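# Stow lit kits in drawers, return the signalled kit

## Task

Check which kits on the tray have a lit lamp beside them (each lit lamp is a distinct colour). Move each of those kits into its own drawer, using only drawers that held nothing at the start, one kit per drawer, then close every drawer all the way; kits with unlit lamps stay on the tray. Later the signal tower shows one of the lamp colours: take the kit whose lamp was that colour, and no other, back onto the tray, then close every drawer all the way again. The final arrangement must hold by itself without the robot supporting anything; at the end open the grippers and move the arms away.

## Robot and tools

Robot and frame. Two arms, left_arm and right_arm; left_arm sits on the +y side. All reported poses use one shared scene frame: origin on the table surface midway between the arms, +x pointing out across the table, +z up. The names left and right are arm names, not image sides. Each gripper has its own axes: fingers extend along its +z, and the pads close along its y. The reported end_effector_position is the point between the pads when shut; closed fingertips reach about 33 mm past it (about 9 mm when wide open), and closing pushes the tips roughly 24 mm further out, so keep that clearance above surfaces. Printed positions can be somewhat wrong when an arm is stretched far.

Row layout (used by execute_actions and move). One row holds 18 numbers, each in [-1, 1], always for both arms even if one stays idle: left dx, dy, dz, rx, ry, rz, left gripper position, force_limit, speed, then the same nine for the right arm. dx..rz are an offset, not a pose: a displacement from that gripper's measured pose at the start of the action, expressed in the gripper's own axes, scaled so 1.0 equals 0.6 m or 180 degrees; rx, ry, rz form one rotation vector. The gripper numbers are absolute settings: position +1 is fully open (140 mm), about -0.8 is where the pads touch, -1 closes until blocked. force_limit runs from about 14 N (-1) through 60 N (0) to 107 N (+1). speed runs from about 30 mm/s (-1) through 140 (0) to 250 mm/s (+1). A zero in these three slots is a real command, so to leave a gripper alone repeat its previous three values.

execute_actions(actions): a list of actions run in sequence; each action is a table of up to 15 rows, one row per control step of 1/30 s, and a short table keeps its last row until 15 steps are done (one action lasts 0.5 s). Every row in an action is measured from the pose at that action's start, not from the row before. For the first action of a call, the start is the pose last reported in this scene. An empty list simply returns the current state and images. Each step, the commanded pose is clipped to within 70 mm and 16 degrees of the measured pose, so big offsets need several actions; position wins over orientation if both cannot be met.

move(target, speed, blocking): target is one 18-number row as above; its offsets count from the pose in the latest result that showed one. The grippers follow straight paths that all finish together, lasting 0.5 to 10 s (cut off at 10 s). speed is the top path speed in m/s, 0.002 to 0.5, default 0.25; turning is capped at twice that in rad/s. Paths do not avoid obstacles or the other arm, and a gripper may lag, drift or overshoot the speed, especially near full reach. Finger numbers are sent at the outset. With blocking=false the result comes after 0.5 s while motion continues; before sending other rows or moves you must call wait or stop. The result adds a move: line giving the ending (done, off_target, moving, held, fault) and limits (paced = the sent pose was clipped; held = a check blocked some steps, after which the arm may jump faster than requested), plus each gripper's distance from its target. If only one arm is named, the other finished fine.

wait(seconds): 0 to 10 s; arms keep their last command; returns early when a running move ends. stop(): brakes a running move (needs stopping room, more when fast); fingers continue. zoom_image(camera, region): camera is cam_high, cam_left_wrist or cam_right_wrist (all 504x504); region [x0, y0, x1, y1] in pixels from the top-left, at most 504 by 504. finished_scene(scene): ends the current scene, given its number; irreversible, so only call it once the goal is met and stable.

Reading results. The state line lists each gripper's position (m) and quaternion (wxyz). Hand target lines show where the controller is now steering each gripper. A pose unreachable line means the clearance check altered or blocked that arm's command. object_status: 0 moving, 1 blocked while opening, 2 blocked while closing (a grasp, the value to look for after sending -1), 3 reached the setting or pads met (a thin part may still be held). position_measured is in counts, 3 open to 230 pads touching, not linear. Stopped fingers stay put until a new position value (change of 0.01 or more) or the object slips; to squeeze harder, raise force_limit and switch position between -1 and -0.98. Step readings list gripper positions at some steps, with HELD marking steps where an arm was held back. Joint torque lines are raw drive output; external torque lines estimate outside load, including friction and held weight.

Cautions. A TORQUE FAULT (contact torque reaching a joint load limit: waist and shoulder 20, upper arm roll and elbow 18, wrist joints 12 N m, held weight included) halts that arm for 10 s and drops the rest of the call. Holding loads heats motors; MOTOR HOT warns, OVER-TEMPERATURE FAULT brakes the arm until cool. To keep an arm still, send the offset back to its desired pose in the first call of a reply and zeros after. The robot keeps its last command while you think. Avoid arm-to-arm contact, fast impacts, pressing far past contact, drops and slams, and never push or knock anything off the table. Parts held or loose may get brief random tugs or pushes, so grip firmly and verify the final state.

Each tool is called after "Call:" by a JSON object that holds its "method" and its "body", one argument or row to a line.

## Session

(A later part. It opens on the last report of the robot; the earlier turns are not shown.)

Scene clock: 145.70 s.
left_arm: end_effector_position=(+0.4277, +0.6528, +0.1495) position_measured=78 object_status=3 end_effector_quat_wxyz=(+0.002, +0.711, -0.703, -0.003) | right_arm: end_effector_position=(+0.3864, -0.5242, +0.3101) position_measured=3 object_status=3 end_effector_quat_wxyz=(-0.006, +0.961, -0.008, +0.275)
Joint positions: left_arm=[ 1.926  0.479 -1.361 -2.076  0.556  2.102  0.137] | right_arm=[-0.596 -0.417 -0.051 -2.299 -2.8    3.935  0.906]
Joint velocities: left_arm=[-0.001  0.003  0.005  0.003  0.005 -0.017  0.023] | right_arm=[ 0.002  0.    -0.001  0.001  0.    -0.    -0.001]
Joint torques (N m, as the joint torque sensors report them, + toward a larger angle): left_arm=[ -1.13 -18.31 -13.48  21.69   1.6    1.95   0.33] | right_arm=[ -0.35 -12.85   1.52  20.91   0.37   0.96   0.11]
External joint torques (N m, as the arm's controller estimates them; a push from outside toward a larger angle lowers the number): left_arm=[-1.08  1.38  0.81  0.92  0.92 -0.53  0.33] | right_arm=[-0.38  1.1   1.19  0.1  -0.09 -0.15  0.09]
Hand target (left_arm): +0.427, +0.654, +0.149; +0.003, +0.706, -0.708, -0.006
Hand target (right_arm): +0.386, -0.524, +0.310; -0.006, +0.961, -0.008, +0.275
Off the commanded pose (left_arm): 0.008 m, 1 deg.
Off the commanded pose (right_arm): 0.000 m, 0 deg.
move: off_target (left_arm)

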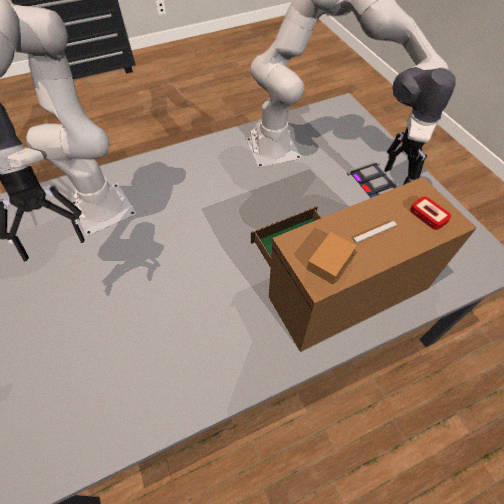

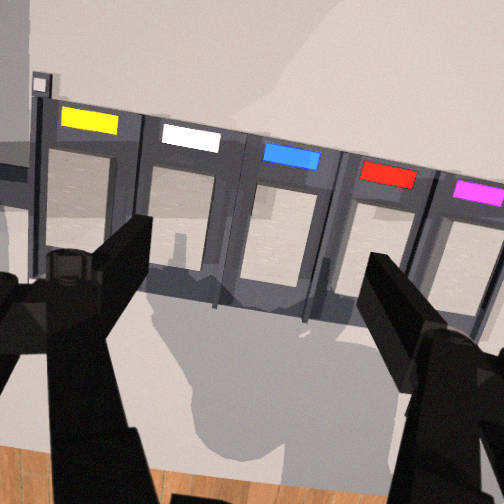

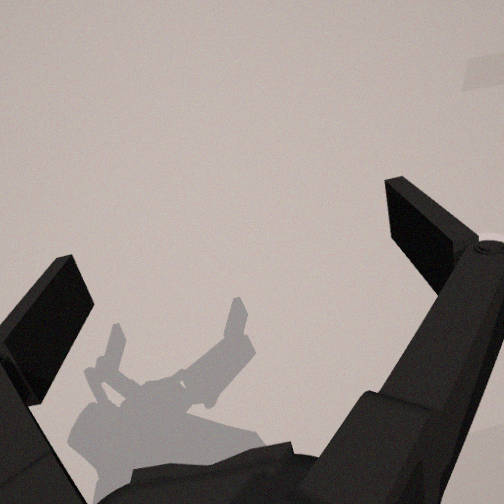

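Call:
{"method": "move", "body": {
  "target": [-0.028,0.016,0.07,0,0,0.503,0.4,0,0,0,0,0,0,0,0,1,0,0],
  "speed": 0.4
}}

Scene clock: 161.47 s.
left_arm: end_effector_position=(+0.4166, +0.6731, +0.1071) position_measured=78 object_status=3 end_effector_quat_wxyz=(-0.002, -0.014, +1.000, +0.001) | right_arm: end_effector_position=(+0.3864, -0.5242, +0.3101) position_measured=3 object_status=3 end_effector_quat_wxyz=(-0.006, +0.961, -0.008, +0.275)
Joint positions: left_arm=[ 2.001  1.059 -1.545 -2.053  1.12   1.817  1.42 ] | right_arm=[-0.596 -0.417 -0.051 -2.299 -2.8    3.935  0.906]
Joint velocities: left_arm=[-0.    -0.     0.     0.001  0.     0.001  0.032] | right_arm=[-0.001  0.    -0.     0.001  0.001 -0.     0.   ]
Joint torques (N m, as the joint torque sensors report them, + toward a larger angle): left_arm=[  0.28 -25.21 -29.38  13.09   1.37   2.01   0.24] | right_arm=[ -0.61 -12.98   1.32  20.98   0.37   0.95   0.1 ]
External joint torques (N m, as the arm's controller estimates them; a push from outside toward a larger angle lowers the number): left_arm=[ 0.29  1.05 -1.77  1.48  0.59 -0.41  0.24] | right_arm=[-0.57  0.93  1.06  0.21 -0.08 -0.15  0.09]
Hand target (left_arm): +0.417, +0.675, +0.108; -0.002, -0.008, +1.000, +0.002
Hand target (right_arm): +0.386, -0.524, +0.310; -0.006, +0.961, -0.008, +0.275
Off the commanded pose (left_arm): 0.004 m, 2 deg.
Off the commanded pose (right_arm): 0.000 m, 0 deg.
move: off_target (left_arm)

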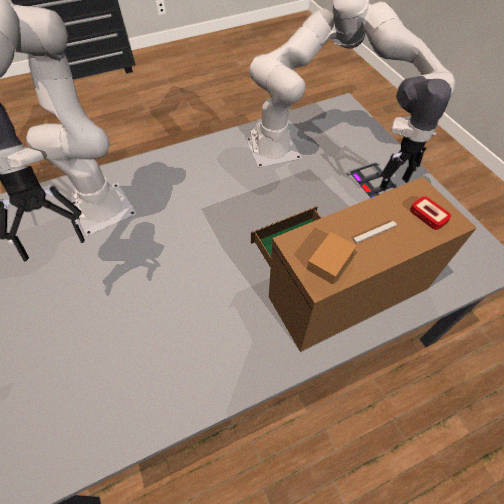

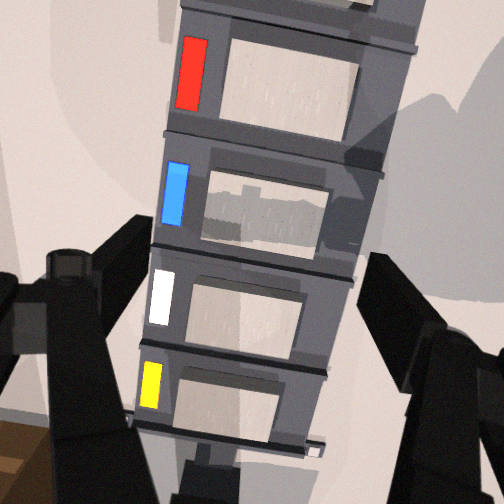

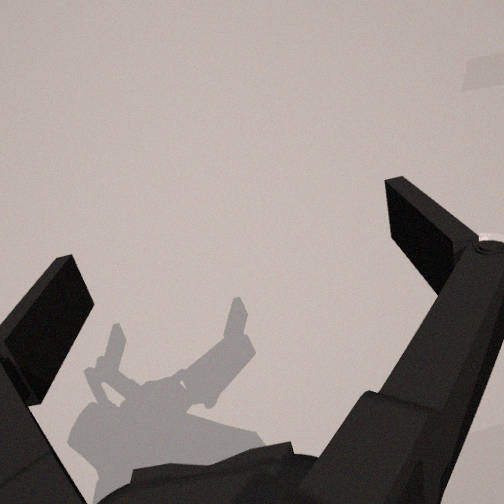

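Call:
{"method": "move", "body": {
  "target": [0.006,0,0.075,0,0,0.009,0.27,0,0,0,0,0,0,0,0,1,0,0],
  "speed": 0.1
}}

Scene clock: 164.70 s.
left_arm: end_effector_position=(+0.4115, +0.6739, +0.0627) position_measured=95 object_status=3 end_effector_quat_wxyz=(-0.003, -0.000, +1.000, +0.000) | right_arm: end_effector_position=(+0.3864, -0.5242, +0.3101) position_measured=3 object_status=3 end_effector_quat_wxyz=(-0.006, +0.961, -0.008, +0.275)
Joint positions: left_arm=[ 1.987  1.094 -1.465 -2.082  1.188  1.876  1.427] | right_arm=[-0.596 -0.417 -0.051 -2.299 -2.8    3.935  0.906]
Joint velocities: left_arm=[-0.002  0.001  0.001 -0.     0.003  0.011 -0.001] | right_arm=[-0.002 -0.001 -0.     0.    -0.    -0.    -0.   ]
Joint torques (N m, as the joint torque sensors report them, + toward a larger angle): left_arm=[ -1.83 -25.99 -28.12   9.21   1.77   2.78  -0.12] | right_arm=[ -0.5  -13.07   1.38  21.07   0.37   0.95   0.12]
External joint torques (N m, as the arm's controller estimates them; a push from outside toward a larger angle lowers the number): left_arm=[-1.84  1.14 -0.4  -1.17  1.    0.39 -0.12] | right_arm=[-0.47  0.92  1.1   0.26 -0.09 -0.17  0.11]
Hand target (left_arm): +0.413, +0.673, +0.062; -0.002, -0.000, +1.000, +0.001
Hand target (right_arm): +0.386, -0.524, +0.310; -0.006, +0.961, -0.008, +0.275
Off the commanded pose (left_arm): 0.002 m, 0 deg.
Off the commanded pose (right_arm): 0.000 m, 0 deg.
move: done

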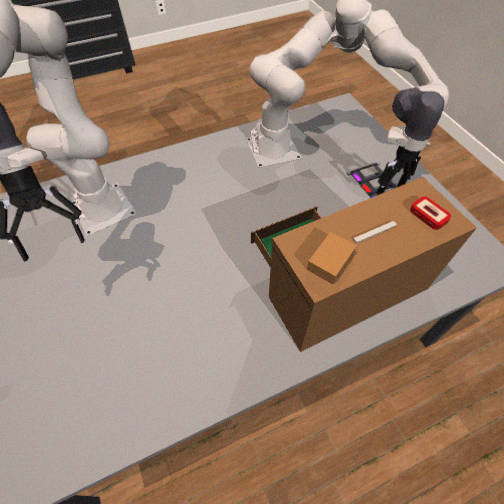

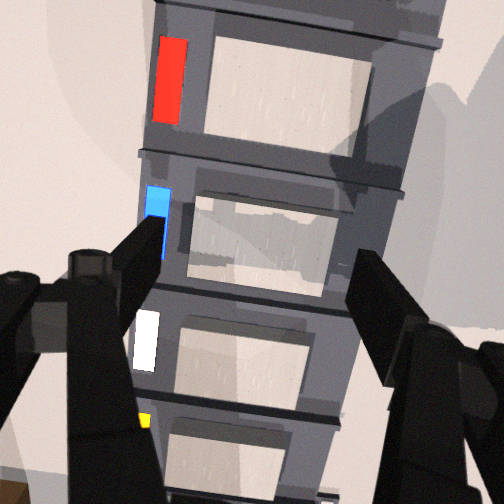

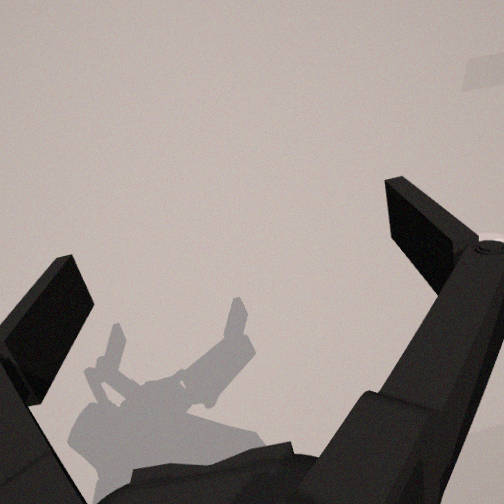

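Call:
{"method": "move", "body": {
  "target": [0,0,0.035,0,0,0,0.2,0,0,0,0,0,0,0,0,1,0,0],
  "speed": 0.04
}}

Scene clock: 169.20 s.
left_arm: end_effector_position=(+0.4098, +0.6750, +0.0425) position_measured=104 object_status=3 end_effector_quat_wxyz=(-0.005, -0.000, +1.000, -0.001) | right_arm: end_effector_position=(+0.3864, -0.5242, +0.3101) position_measured=3 object_status=3 end_effector_quat_wxyz=(-0.006, +0.961, -0.008, +0.275)
Joint positions: left_arm=[ 1.973  1.106 -1.423 -2.084  1.215  1.903  1.422] | right_arm=[-0.596 -0.417 -0.051 -2.299 -2.8    3.935  0.906]
Joint velocities: left_arm=[-0.002 -0.     0.001 -0.     0.003  0.013 -0.004] | right_arm=[-0.001 -0.    -0.    -0.001 -0.001 -0.001  0.001]
Joint torques (N m, as the joint torque sensors report them, + toward a larger angle): left_arm=[ -1.48 -26.45 -28.43   8.69   1.83   2.85  -0.05] | right_arm=[ -0.52 -13.12   1.4   20.96   0.37   0.94   0.11]
External joint torques (N m, as the arm's controller estimates them; a push from outside toward a larger angle lowers the number): left_arm=[-1.52  1.39 -0.64 -1.22  1.07  0.47 -0.05] | right_arm=[-0.51  0.79  1.11  0.2  -0.08 -0.16  0.09]
Hand target (left_arm): +0.411, +0.674, +0.041; -0.003, -0.000, +1.000, +0.000
Hand target (right_arm): +0.386, -0.524, +0.310; -0.006, +0.961, -0.008, +0.275
Off the commanded pose (left_arm): 0.002 m, 0 deg.
Off the commanded pose (right_arm): 0.000 m, 0 deg.
move: done

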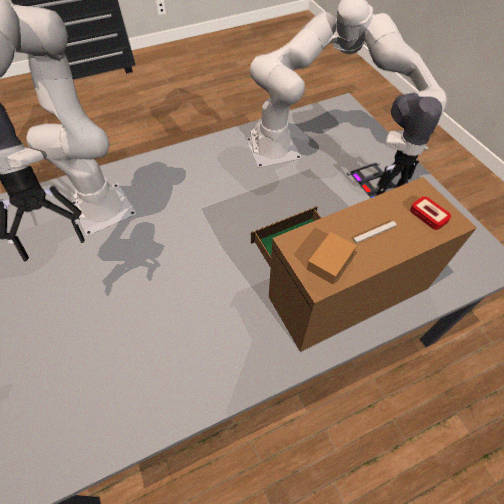

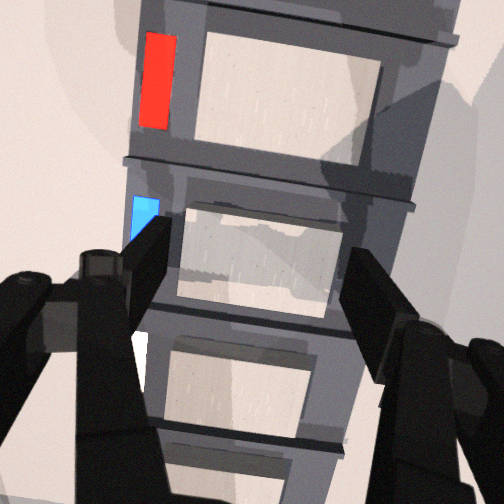

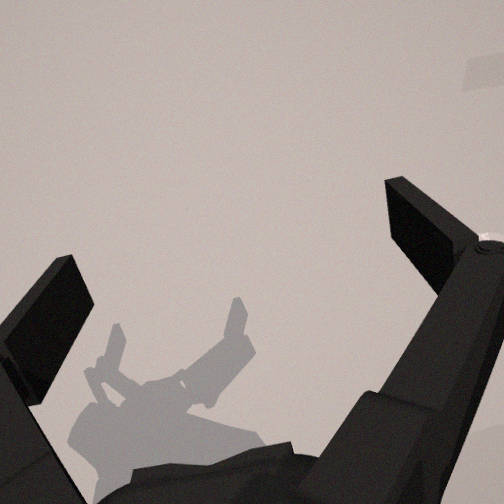

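Call:
{"method": "move", "body": {
  "target": [-0.004,0,0.022,0,0,0,0.2,0,0,0,0,0,0,0,0,1,0,0],
  "speed": 0.02
}}

Call:
{"method": "move", "body": {
  "target": [0,0,0,0,0,0,-1,0,-0.6,0,0,0,0,0,0,1,0,0]
}}

Scene clock: 171.87 s.
left_arm: end_effector_position=(+0.4097, +0.6739, +0.0363) position_measured=104 object_status=3 end_effector_quat_wxyz=(-0.009, -0.003, +1.000, +0.001) | right_arm: end_effector_position=(+0.3864, -0.5242, +0.3101) position_measured=3 object_status=3 end_effector_quat_wxyz=(-0.006, +0.961, -0.008, +0.275)
Joint positions: left_arm=[ 1.961  1.11  -1.41  -2.082  1.225  1.904  1.409] | right_arm=[-0.596 -0.417 -0.051 -2.299 -2.8    3.935  0.906]
Joint velocities: left_arm=[-0.002  0.005 -0.002  0.003  0.005 -0.005 -0.018] | right_arm=[-0.002 -0.    -0.     0.001 -0.002  0.    -0.   ]
Joint torques (N m, as the joint torque sensors report them, + toward a larger angle): left_arm=[ -3.68 -21.33 -20.79  10.67   3.63   4.35   0.54] | right_arm=[ -0.4  -13.14   1.58  21.04   0.36   0.95   0.1 ]
External joint torques (N m, as the arm's controller estimates them; a push from outside toward a larger angle lowers the number): left_arm=[-3.81  6.79  7.01  0.77  2.87  1.97  0.54] | right_arm=[-0.37  0.77  1.31  0.28 -0.09 -0.16  0.08]
Hand target (left_arm): +0.412, +0.675, +0.029; -0.005, -0.000, +1.000, -0.001
Hand target (right_arm): +0.386, -0.524, +0.310; -0.006, +0.961, -0.008, +0.275
Off the commanded pose (left_arm): 0.007 m, 1 deg.
Off the commanded pose (right_arm): 0.000 m, 0 deg.
move: off_target (left_arm)

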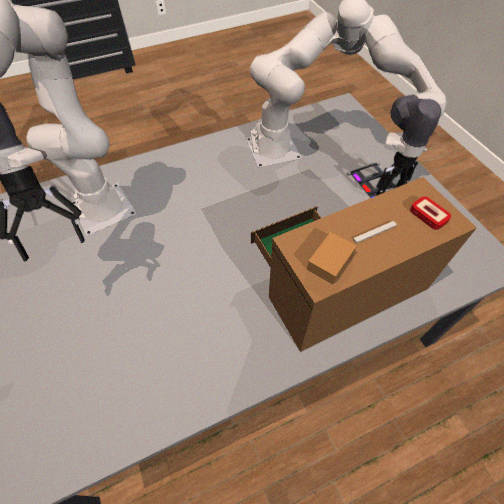

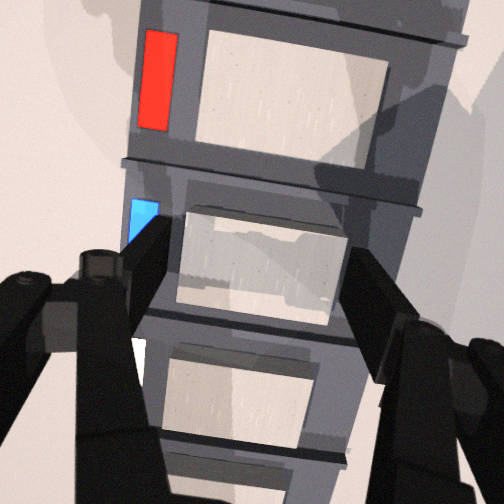

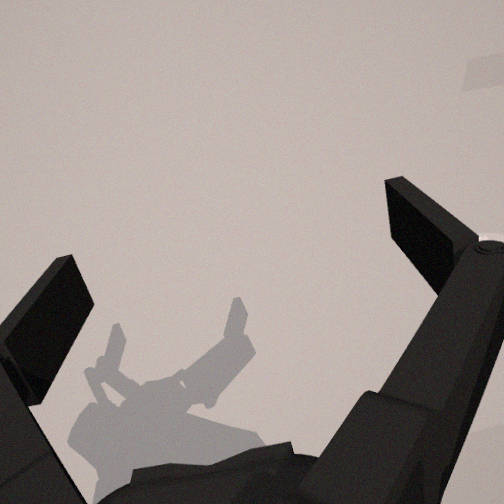

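Scene clock: 172.37 s.
left_arm: end_effector_position=(+0.4100, +0.6798, +0.0389) position_measured=132 object_status=2 end_effector_quat_wxyz=(-0.007, -0.006, +1.000, +0.005) | right_arm: end_effector_position=(+0.3864, -0.5242, +0.3101) position_measured=3 object_status=3 end_effector_quat_wxyz=(-0.006, +0.961, -0.008, +0.275)
Joint positions: left_arm=[ 1.964  1.107 -1.412 -2.076  1.228  1.902  1.408] | right_arm=[-0.596 -0.417 -0.051 -2.299 -2.8    3.935  0.906]
Joint velocities: left_arm=[ 0.     0.    -0.     0.001  0.    -0.001 -0.001] | right_arm=[-0.     0.    -0.     0.    -0.001 -0.    -0.   ]
Joint torques (N m, as the joint torque sensors report them, + toward a larger angle): left_arm=[ -1.36 -25.01 -28.11   7.58   0.02   2.44   0.02] | right_arm=[ -0.38 -12.87   1.49  21.08   0.35   0.93   0.09]
External joint torques (N m, as the arm's controller estimates them; a push from outside toward a larger angle lowers the number): left_arm=[-1.34  3.17 -0.27 -2.32 -0.76  0.06  0.02] | right_arm=[-0.38  0.93  1.19  0.36 -0.11 -0.18  0.07]
Hand target (left_arm): +0.410, +0.674, +0.036; -0.009, -0.003, +1.000, +0.001
Hand target (right_arm): +0.386, -0.524, +0.310; -0.006, +0.961, -0.008, +0.275
Off the commanded pose (left_arm): 0.006 m, 1 deg.
Off the commanded pose (right_arm): 0.000 m, 0 deg.
move: off_target (left_arm)

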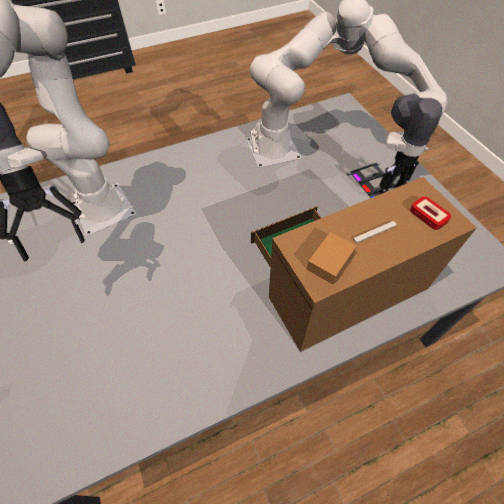

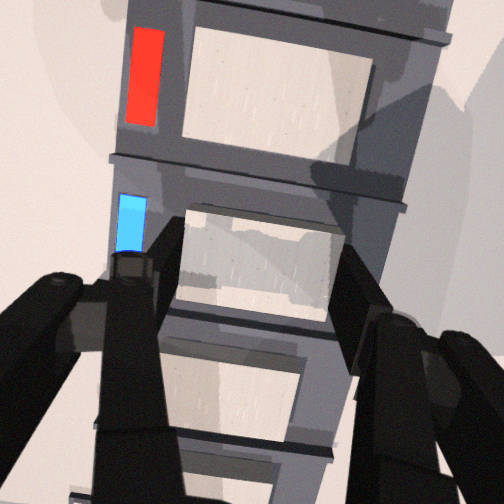

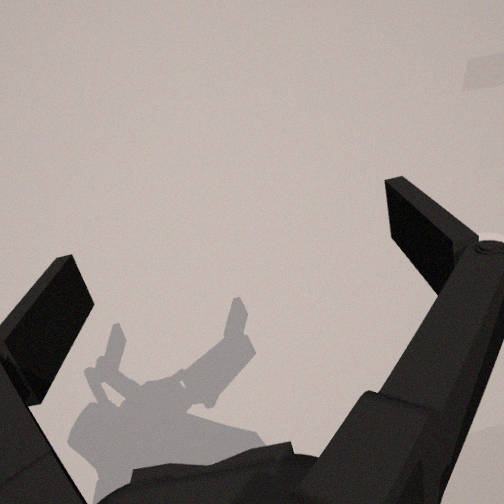

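Call:
{"method": "move", "body": {
  "target": [0,0,-0.3,0,0,0,-1,0,-0.6,0,0,0,0,0,0,1,0,0],
  "speed": 0.15
}}

Call:
{"method": "move", "body": {
  "target": [-0.185,-0.91,-0.07,0,0,0,-1,0,-0.6,0,0,0,0,0,0,1,0,0],
  "speed": 0.2
}}

Scene clock: 176.40 s.
left_arm: end_effector_position=(+0.4127, +0.6795, +0.2189) position_measured=132 object_status=2 end_effector_quat_wxyz=(-0.007, -0.009, +1.000, +0.006) | right_arm: end_effector_position=(+0.3864, -0.5242, +0.3101) position_measured=3 object_status=3 end_effector_quat_wxyz=(-0.006, +0.961, -0.008, +0.275)
Joint positions: left_arm=[ 2.035  0.977 -1.729 -1.932  0.974  1.633  1.495] | right_arm=[-0.596 -0.417 -0.051 -2.299 -2.8    3.935  0.906]
Joint velocities: left_arm=[-0.    -0.001  0.001  0.001 -0.002 -0.014  0.009] | right_arm=[ 0.001  0.001  0.001  0.001 -0.001 -0.001 -0.   ]
Joint torques (N m, as the joint torque sensors report them, + toward a larger angle): left_arm=[  2.13 -23.06 -29.05  15.81  -0.17   2.1    0.21] | right_arm=[ -0.62 -12.94   1.57  21.08   0.36   0.94   0.1 ]
External joint torques (N m, as the arm's controller estimates them; a push from outside toward a larger angle lowers the number): left_arm=[ 2.13  1.26 -2.77  1.92 -1.02 -0.28  0.21] | right_arm=[-0.64  0.94  1.23  0.31 -0.1  -0.17  0.08]
Hand target (left_arm): +0.412, +0.680, +0.220; -0.007, -0.008, +1.000, +0.004
Hand target (right_arm): +0.386, -0.524, +0.310; -0.006, +0.961, -0.008, +0.275
Off the commanded pose (left_arm): 0.002 m, 0 deg.
Off the commanded pose (right_arm): 0.000 m, 0 deg.
move: done

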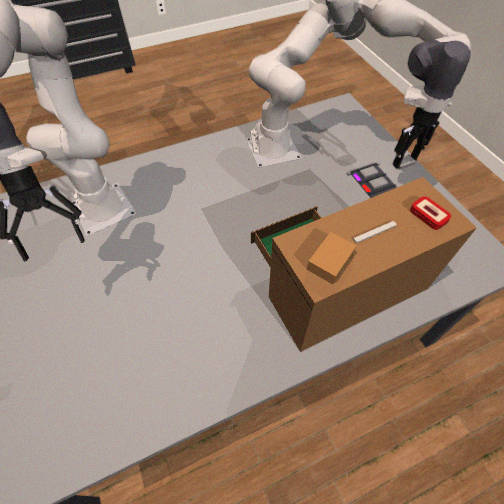

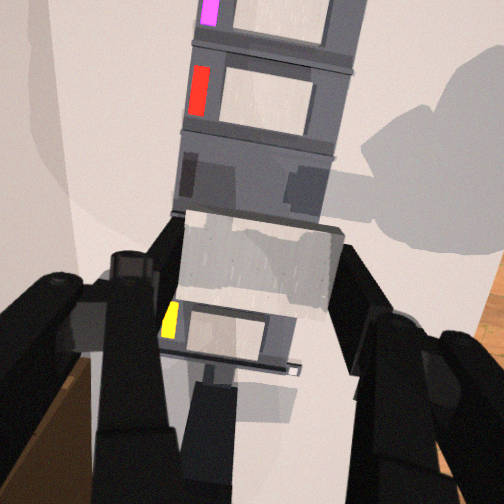

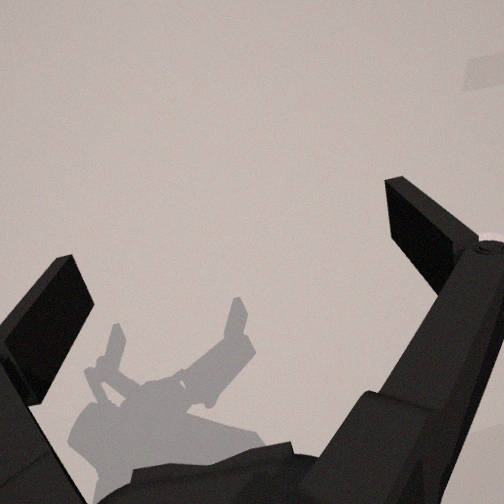

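Scene clock: 179.87 s.
left_arm: end_effector_position=(+0.5293, +0.1282, +0.2548) position_measured=132 object_status=2 end_effector_quat_wxyz=(-0.006, +0.000, +1.000, +0.001) | right_arm: end_effector_position=(+0.3864, -0.5242, +0.3101) position_measured=3 object_status=3 end_effector_quat_wxyz=(-0.006, +0.961, -0.008, +0.275)
Joint positions: left_arm=[ 0.771  0.632 -1.33  -1.616  0.616  1.738  0.808] | right_arm=[-0.596 -0.417 -0.051 -2.299 -2.8    3.935  0.906]
Joint velocities: left_arm=[-0.004 -0.001 -0.001  0.002 -0.004 -0.008 -0.021] | right_arm=[-0.001 -0.     0.002  0.    -0.001  0.001 -0.001]
Joint torques (N m, as the joint torque sensors report them, + toward a larger angle): left_arm=[ -1.33 -30.67 -18.28  22.    -0.47   1.92  -0.05] | right_arm=[ -0.57 -12.8    1.23  21.13   0.34   0.95   0.13]
External joint torques (N m, as the arm's controller estimates them; a push from outside toward a larger angle lowers the number): left_arm=[-1.5  -0.49 -0.33  1.93 -1.25 -0.5  -0.05] | right_arm=[-0.62  1.14  0.86  0.35 -0.13 -0.16  0.12]
Hand target (left_arm): +0.528, +0.127, +0.256; -0.008, -0.005, +1.000, +0.001
Hand target (right_arm): +0.386, -0.524, +0.310; -0.006, +0.961, -0.008, +0.275
Off the commanded pose (left_arm): 0.009 m, 1 deg.
Off the commanded pose (right_arm): 0.000 m, 0 deg.
move: off_target (left_arm)

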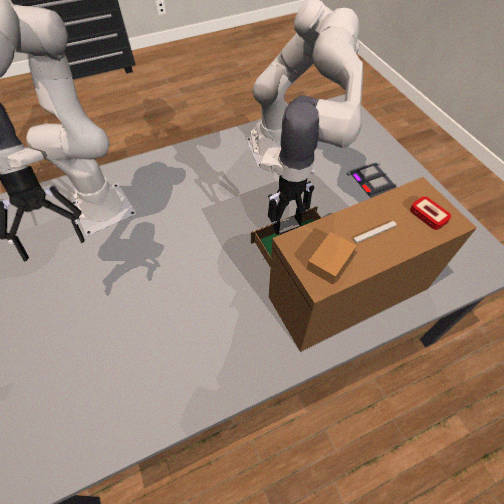

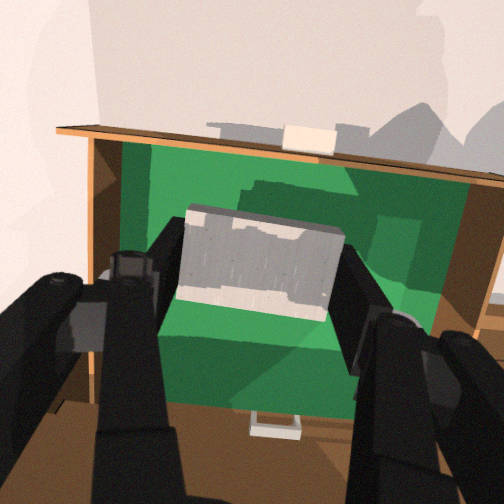

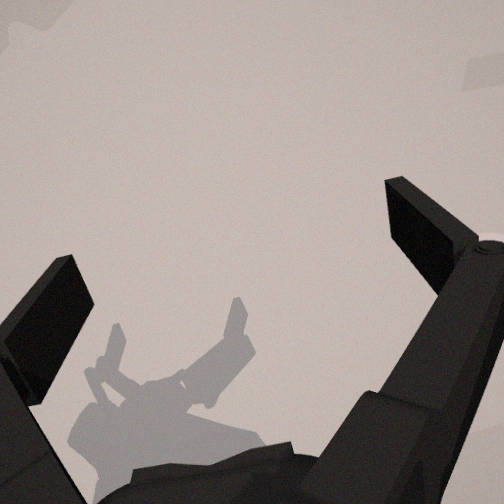

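Call:
{"method": "move", "body": {
  "target": [0,0.015,0.108,0,0,0,-1,0,-0.6,0,0,0,0,0,0,1,0,0],
  "speed": 0.08
}}

Scene clock: 182.40 s.
left_arm: end_effector_position=(+0.5269, +0.1357, +0.1904) position_measured=132 object_status=2 end_effector_quat_wxyz=(-0.009, +0.003, +1.000, +0.001) | right_arm: end_effector_position=(+0.3864, -0.5242, +0.3101) position_measured=3 object_status=3 end_effector_quat_wxyz=(-0.006, +0.961, -0.008, +0.275)
Joint positions: left_arm=[ 0.788  0.667 -1.278 -1.739  0.661  1.869  0.79 ] | right_arm=[-0.596 -0.417 -0.051 -2.299 -2.8    3.935  0.906]
Joint velocities: left_arm=[-0.001  0.002  0.004 -0.001  0.     0.014 -0.002] | right_arm=[ 0.001 -0.002  0.001 -0.001  0.    -0.     0.002]
Joint torques (N m, as the joint torque sensors report them, + toward a larger angle): left_arm=[  1.08 -30.99 -18.18  18.49   1.55   2.98  -0.09] | right_arm=[ -0.58 -12.86   1.49  21.04   0.38   0.93   0.1 ]
External joint torques (N m, as the arm's controller estimates them; a push from outside toward a larger angle lowers the number): left_arm=[ 1.23 -0.38  0.8  -1.02  0.83  0.57 -0.09] | right_arm=[-0.57  1.05  1.2   0.28 -0.07 -0.18  0.09]
Hand target (left_arm): +0.529, +0.136, +0.190; -0.006, +0.001, +1.000, +0.002
Hand target (right_arm): +0.386, -0.524, +0.310; -0.006, +0.961, -0.008, +0.275
Off the commanded pose (left_arm): 0.002 m, 0 deg.
Off the commanded pose (right_arm): 0.000 m, 0 deg.
move: done

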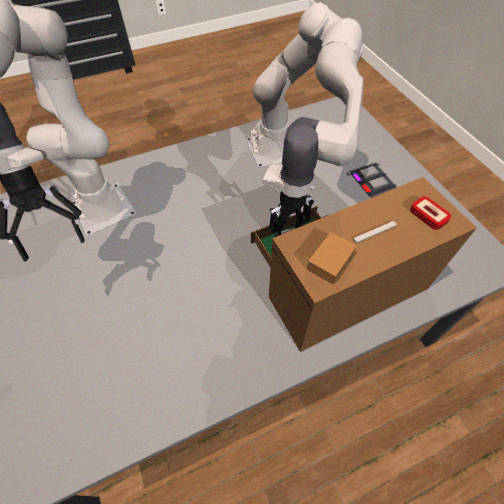

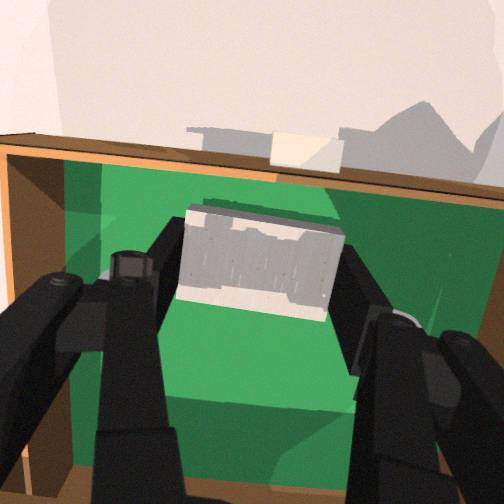

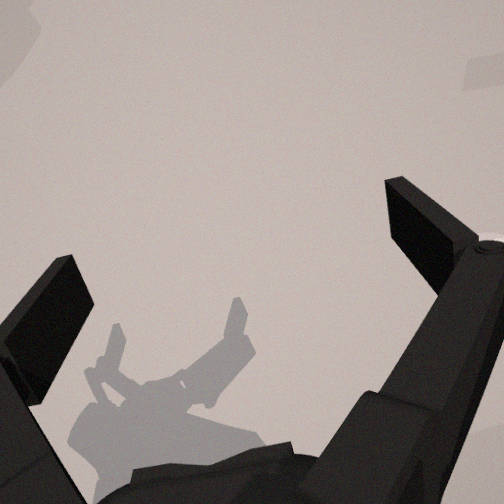

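Call:
{"method": "move", "body": {
  "target": [0,0,0.04,0,0,0,-1,0,-0.6,0,0,0,0,0,0,1,0,0],
  "speed": 0.025
}}

Scene clock: 184.77 s.
left_arm: end_effector_position=(+0.5319, +0.1349, +0.1778) position_measured=132 object_status=2 end_effector_quat_wxyz=(-0.001, +0.003, +1.000, -0.001) | right_arm: end_effector_position=(+0.3864, -0.5242, +0.3101) position_measured=3 object_status=3 end_effector_quat_wxyz=(-0.006, +0.961, -0.008, +0.275)
Joint positions: left_arm=[ 0.781  0.674 -1.258 -1.757  0.679  1.911  0.782] | right_arm=[-0.596 -0.417 -0.051 -2.299 -2.8    3.935  0.906]
Joint velocities: left_arm=[ 0.    -0.     0.002 -0.001  0.004  0.009 -0.005] | right_arm=[ 0.002 -0.    -0.002  0.     0.001  0.    -0.001]
Joint torques (N m, as the joint torque sensors report them, + toward a larger angle): left_arm=[ -2.77 -24.23 -13.5   10.88   1.48   2.88  -0.19] | right_arm=[ -0.36 -13.13   1.29  20.97   0.36   0.98   0.11]
External joint torques (N m, as the arm's controller estimates them; a push from outside toward a larger angle lowers the number): left_arm=[-2.53  6.81  5.64 -8.49  0.75  0.43 -0.18] | right_arm=[-0.32  0.79  1.04  0.19 -0.1  -0.13  0.09]
Hand target (left_arm): +0.526, +0.135, +0.167; -0.009, +0.004, +1.000, +0.001
Hand target (right_arm): +0.386, -0.524, +0.310; -0.006, +0.961, -0.008, +0.275
Off the commanded pose (left_arm): 0.013 m, 1 deg.
Off the commanded pose (right_arm): 0.000 m, 0 deg.
move: off_target (left_arm)

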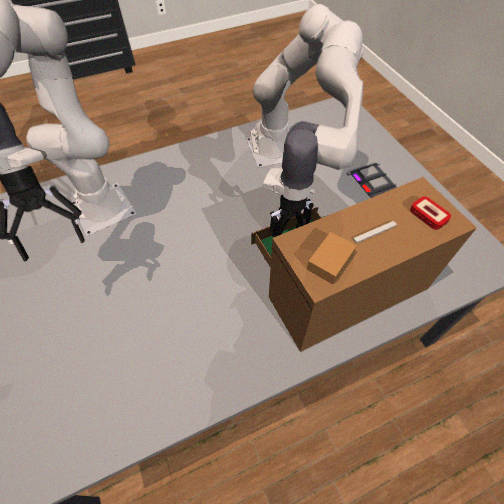

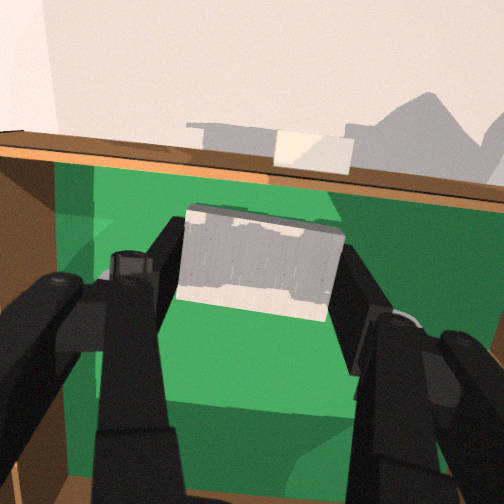

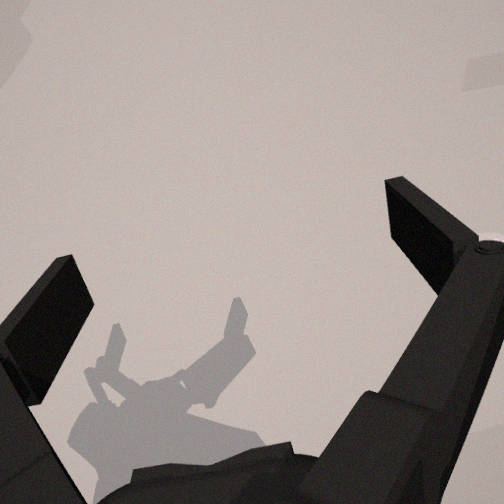

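Call:
{"method": "move", "body": {
  "target": [0,0,-0.003,0,0,0,0.25,0,-0.5,0,0,0,0,0,0,1,0,0]
}}

Call:
{"method": "move", "body": {
  "target": [0.02,0,-0.13,0,0,0,0.25,0,0,0,0,0,0,0,0,1,0,0],
  "speed": 0.15
}}

Call:
{"method": "move", "body": {
  "target": [0.19,0,0.06,0,-0.25,0,0,0,0,0,0,0,0,0,0,1,0,0]
}}

Scene clock: 191.80 s.
left_arm: end_effector_position=(+0.5325, +0.1350, +0.1787) position_measured=98 object_status=3 end_effector_quat_wxyz=(+0.000, +0.003, +1.000, -0.001) | right_arm: end_effector_position=(+0.3864, -0.5242, +0.3101) position_measured=3 object_status=3 end_effector_quat_wxyz=(-0.006, +0.961, -0.008, +0.275)
Joint positions: left_arm=[ 0.781  0.674 -1.259 -1.756  0.68   1.911  0.781] | right_arm=[-0.596 -0.417 -0.051 -2.299 -2.8    3.935  0.906]
Joint velocities: left_arm=[-0.001  0.    -0.    -0.001 -0.    -0.002 -0.001] | right_arm=[ 0.001  0.001 -0.     0.001  0.001  0.     0.   ]
Joint torques (N m, as the joint torque sensors report them, + toward a larger angle): left_arm=[  0.73 -31.15 -20.92  20.03   0.12   1.94   0.21] | right_arm=[ -0.35 -12.9    1.4   20.89   0.38   0.95   0.08]
External joint torques (N m, as the arm's controller estimates them; a push from outside toward a larger angle lowers the number): left_arm=[ 0.97 -0.09 -1.77  0.6  -0.61 -0.52  0.21] | right_arm=[-0.33  1.02  1.12  0.13 -0.09 -0.16  0.06]
Hand target (left_arm): +0.532, +0.135, +0.180; -0.001, +0.003, +1.000, -0.001
Hand target (right_arm): +0.386, -0.524, +0.310; -0.006, +0.961, -0.008, +0.275
Off the commanded pose (left_arm): 0.001 m, 0 deg.
Off the commanded pose (right_arm): 0.000 m, 0 deg.
move: done

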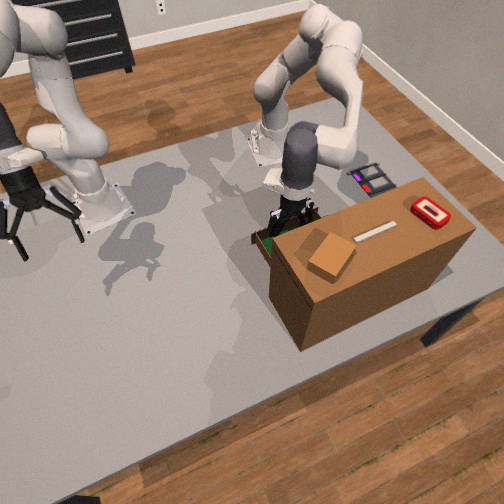

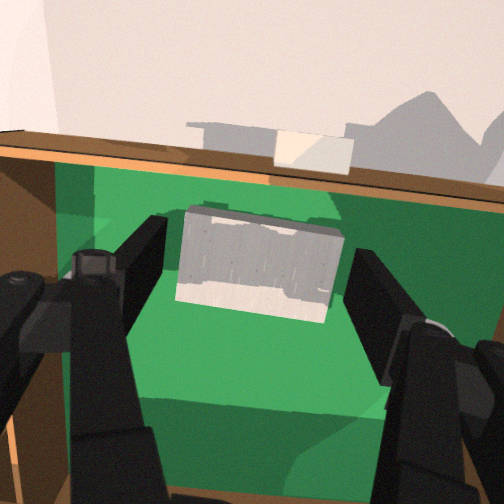

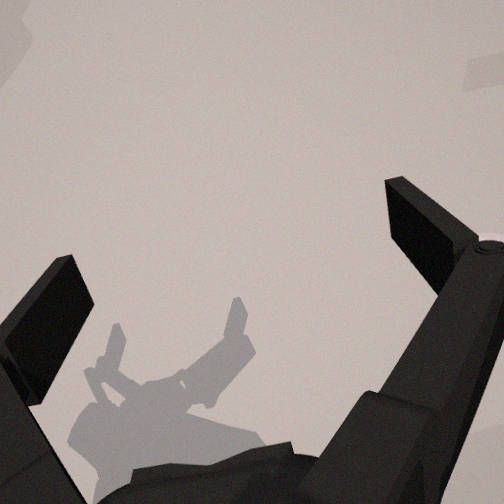

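Scene clock: 192.93 s.
left_arm: end_effector_position=(+0.5214, +0.1355, +0.2566) position_measured=98 object_status=3 end_effector_quat_wxyz=(+0.003, +0.001, +1.000, +0.000) | right_arm: end_effector_position=(+0.3864, -0.5242, +0.3101) position_measured=3 object_status=3 end_effector_quat_wxyz=(-0.006, +0.961, -0.008, +0.275)
Joint positions: left_arm=[ 0.848  0.594 -1.376 -1.686  0.599  1.779  0.812] | right_arm=[-0.596 -0.417 -0.051 -2.299 -2.8    3.935  0.906]
Joint velocities: left_arm=[-0.    -0.    -0.003  0.    -0.001 -0.011  0.006] | right_arm=[ 0.001 -0.001 -0.     0.     0.001  0.002 -0.   ]
Joint torques (N m, as the joint torque sensors report them, + toward a larger angle): left_arm=[  2.54 -25.45 -18.96  20.83  -0.15   1.99   0.36] | right_arm=[ -0.55 -13.07   1.43  21.1    0.35   0.95   0.11]
External joint torques (N m, as the arm's controller estimates them; a push from outside toward a larger angle lowers the number): left_arm=[ 2.53  1.66 -1.54  0.35 -0.94 -0.47  0.36] | right_arm=[-0.56  0.93  1.11  0.28 -0.12 -0.16  0.1 ]
Hand target (left_arm): +0.521, +0.136, +0.257; +0.000, +0.002, +1.000, -0.001
Hand target (right_arm): +0.386, -0.524, +0.310; -0.006, +0.961, -0.008, +0.275
Off the commanded pose (left_arm): 0.001 m, 0 deg.
Off the commanded pose (right_arm): 0.000 m, 0 deg.
move: done

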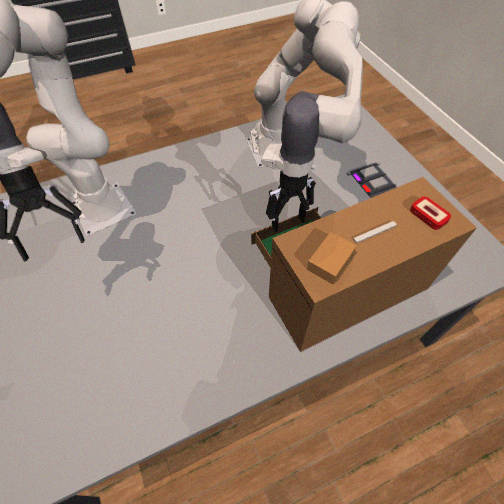

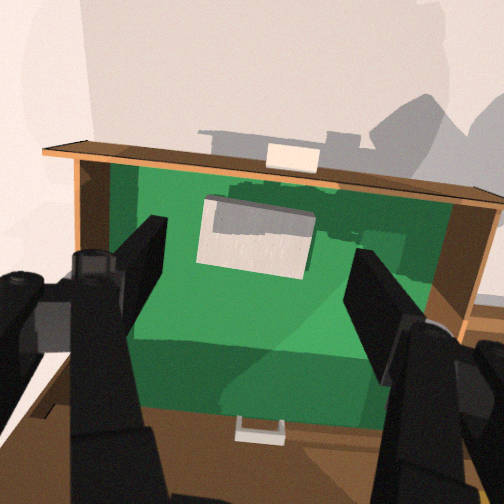

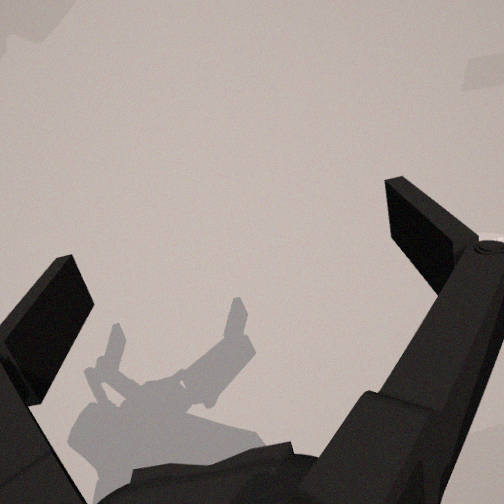

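Scene clock: 195.80 s.
left_arm: end_effector_position=(+0.4114, +0.1317, +0.2319) position_measured=129 object_status=3 end_effector_quat_wxyz=(+0.395, +0.006, +0.919, -0.004) | right_arm: end_effector_position=(+0.3864, -0.5242, +0.3101) position_measured=3 object_status=3 end_effector_quat_wxyz=(-0.006, +0.961, -0.008, +0.275)
Joint positions: left_arm=[ 2.023  0.542 -2.495 -2.719  1.532  2.45  -0.184] | right_arm=[-0.596 -0.417 -0.051 -2.299 -2.8    3.935  0.906]
Joint velocities: left_arm=[-0.001  0.001  0.    -0.002  0.005  0.001 -0.037] | right_arm=[ 0.001 -0.001 -0.001  0.     0.001  0.001 -0.002]
Joint torques (N m, as the joint torque sensors report them, + toward a larger angle): left_arm=[ 1.92  7.05 -8.37 19.74  0.9   1.3  -0.1 ] | right_arm=[ -0.45 -12.87   1.47  21.14   0.33   0.93   0.12]
External joint torques (N m, as the arm's controller estimates them; a push from outside toward a larger angle lowers the number): left_arm=[ 1.95 -1.72 -1.05 -2.21  0.92 -0.11 -0.08] | right_arm=[-0.43  1.02  1.2   0.4  -0.12 -0.18  0.1 ]
Hand target (left_arm): +0.411, +0.132, +0.231; +0.396, +0.002, +0.918, -0.005
Hand target (right_arm): +0.386, -0.524, +0.310; -0.006, +0.961, -0.008, +0.275
Off the commanded pose (left_arm): 0.013 m, 1 deg.
Off the commanded pose (right_arm): 0.000 m, 0 deg.
move: off_target (left_arm)

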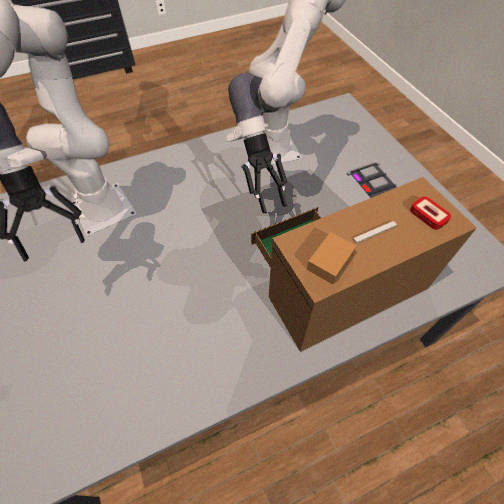

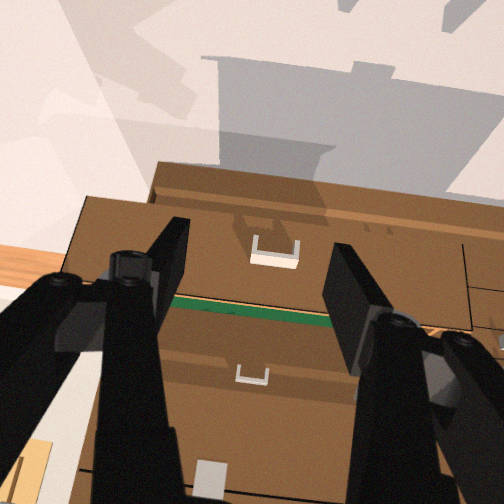

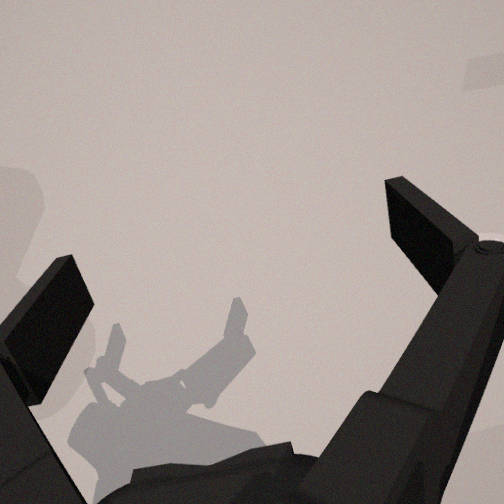

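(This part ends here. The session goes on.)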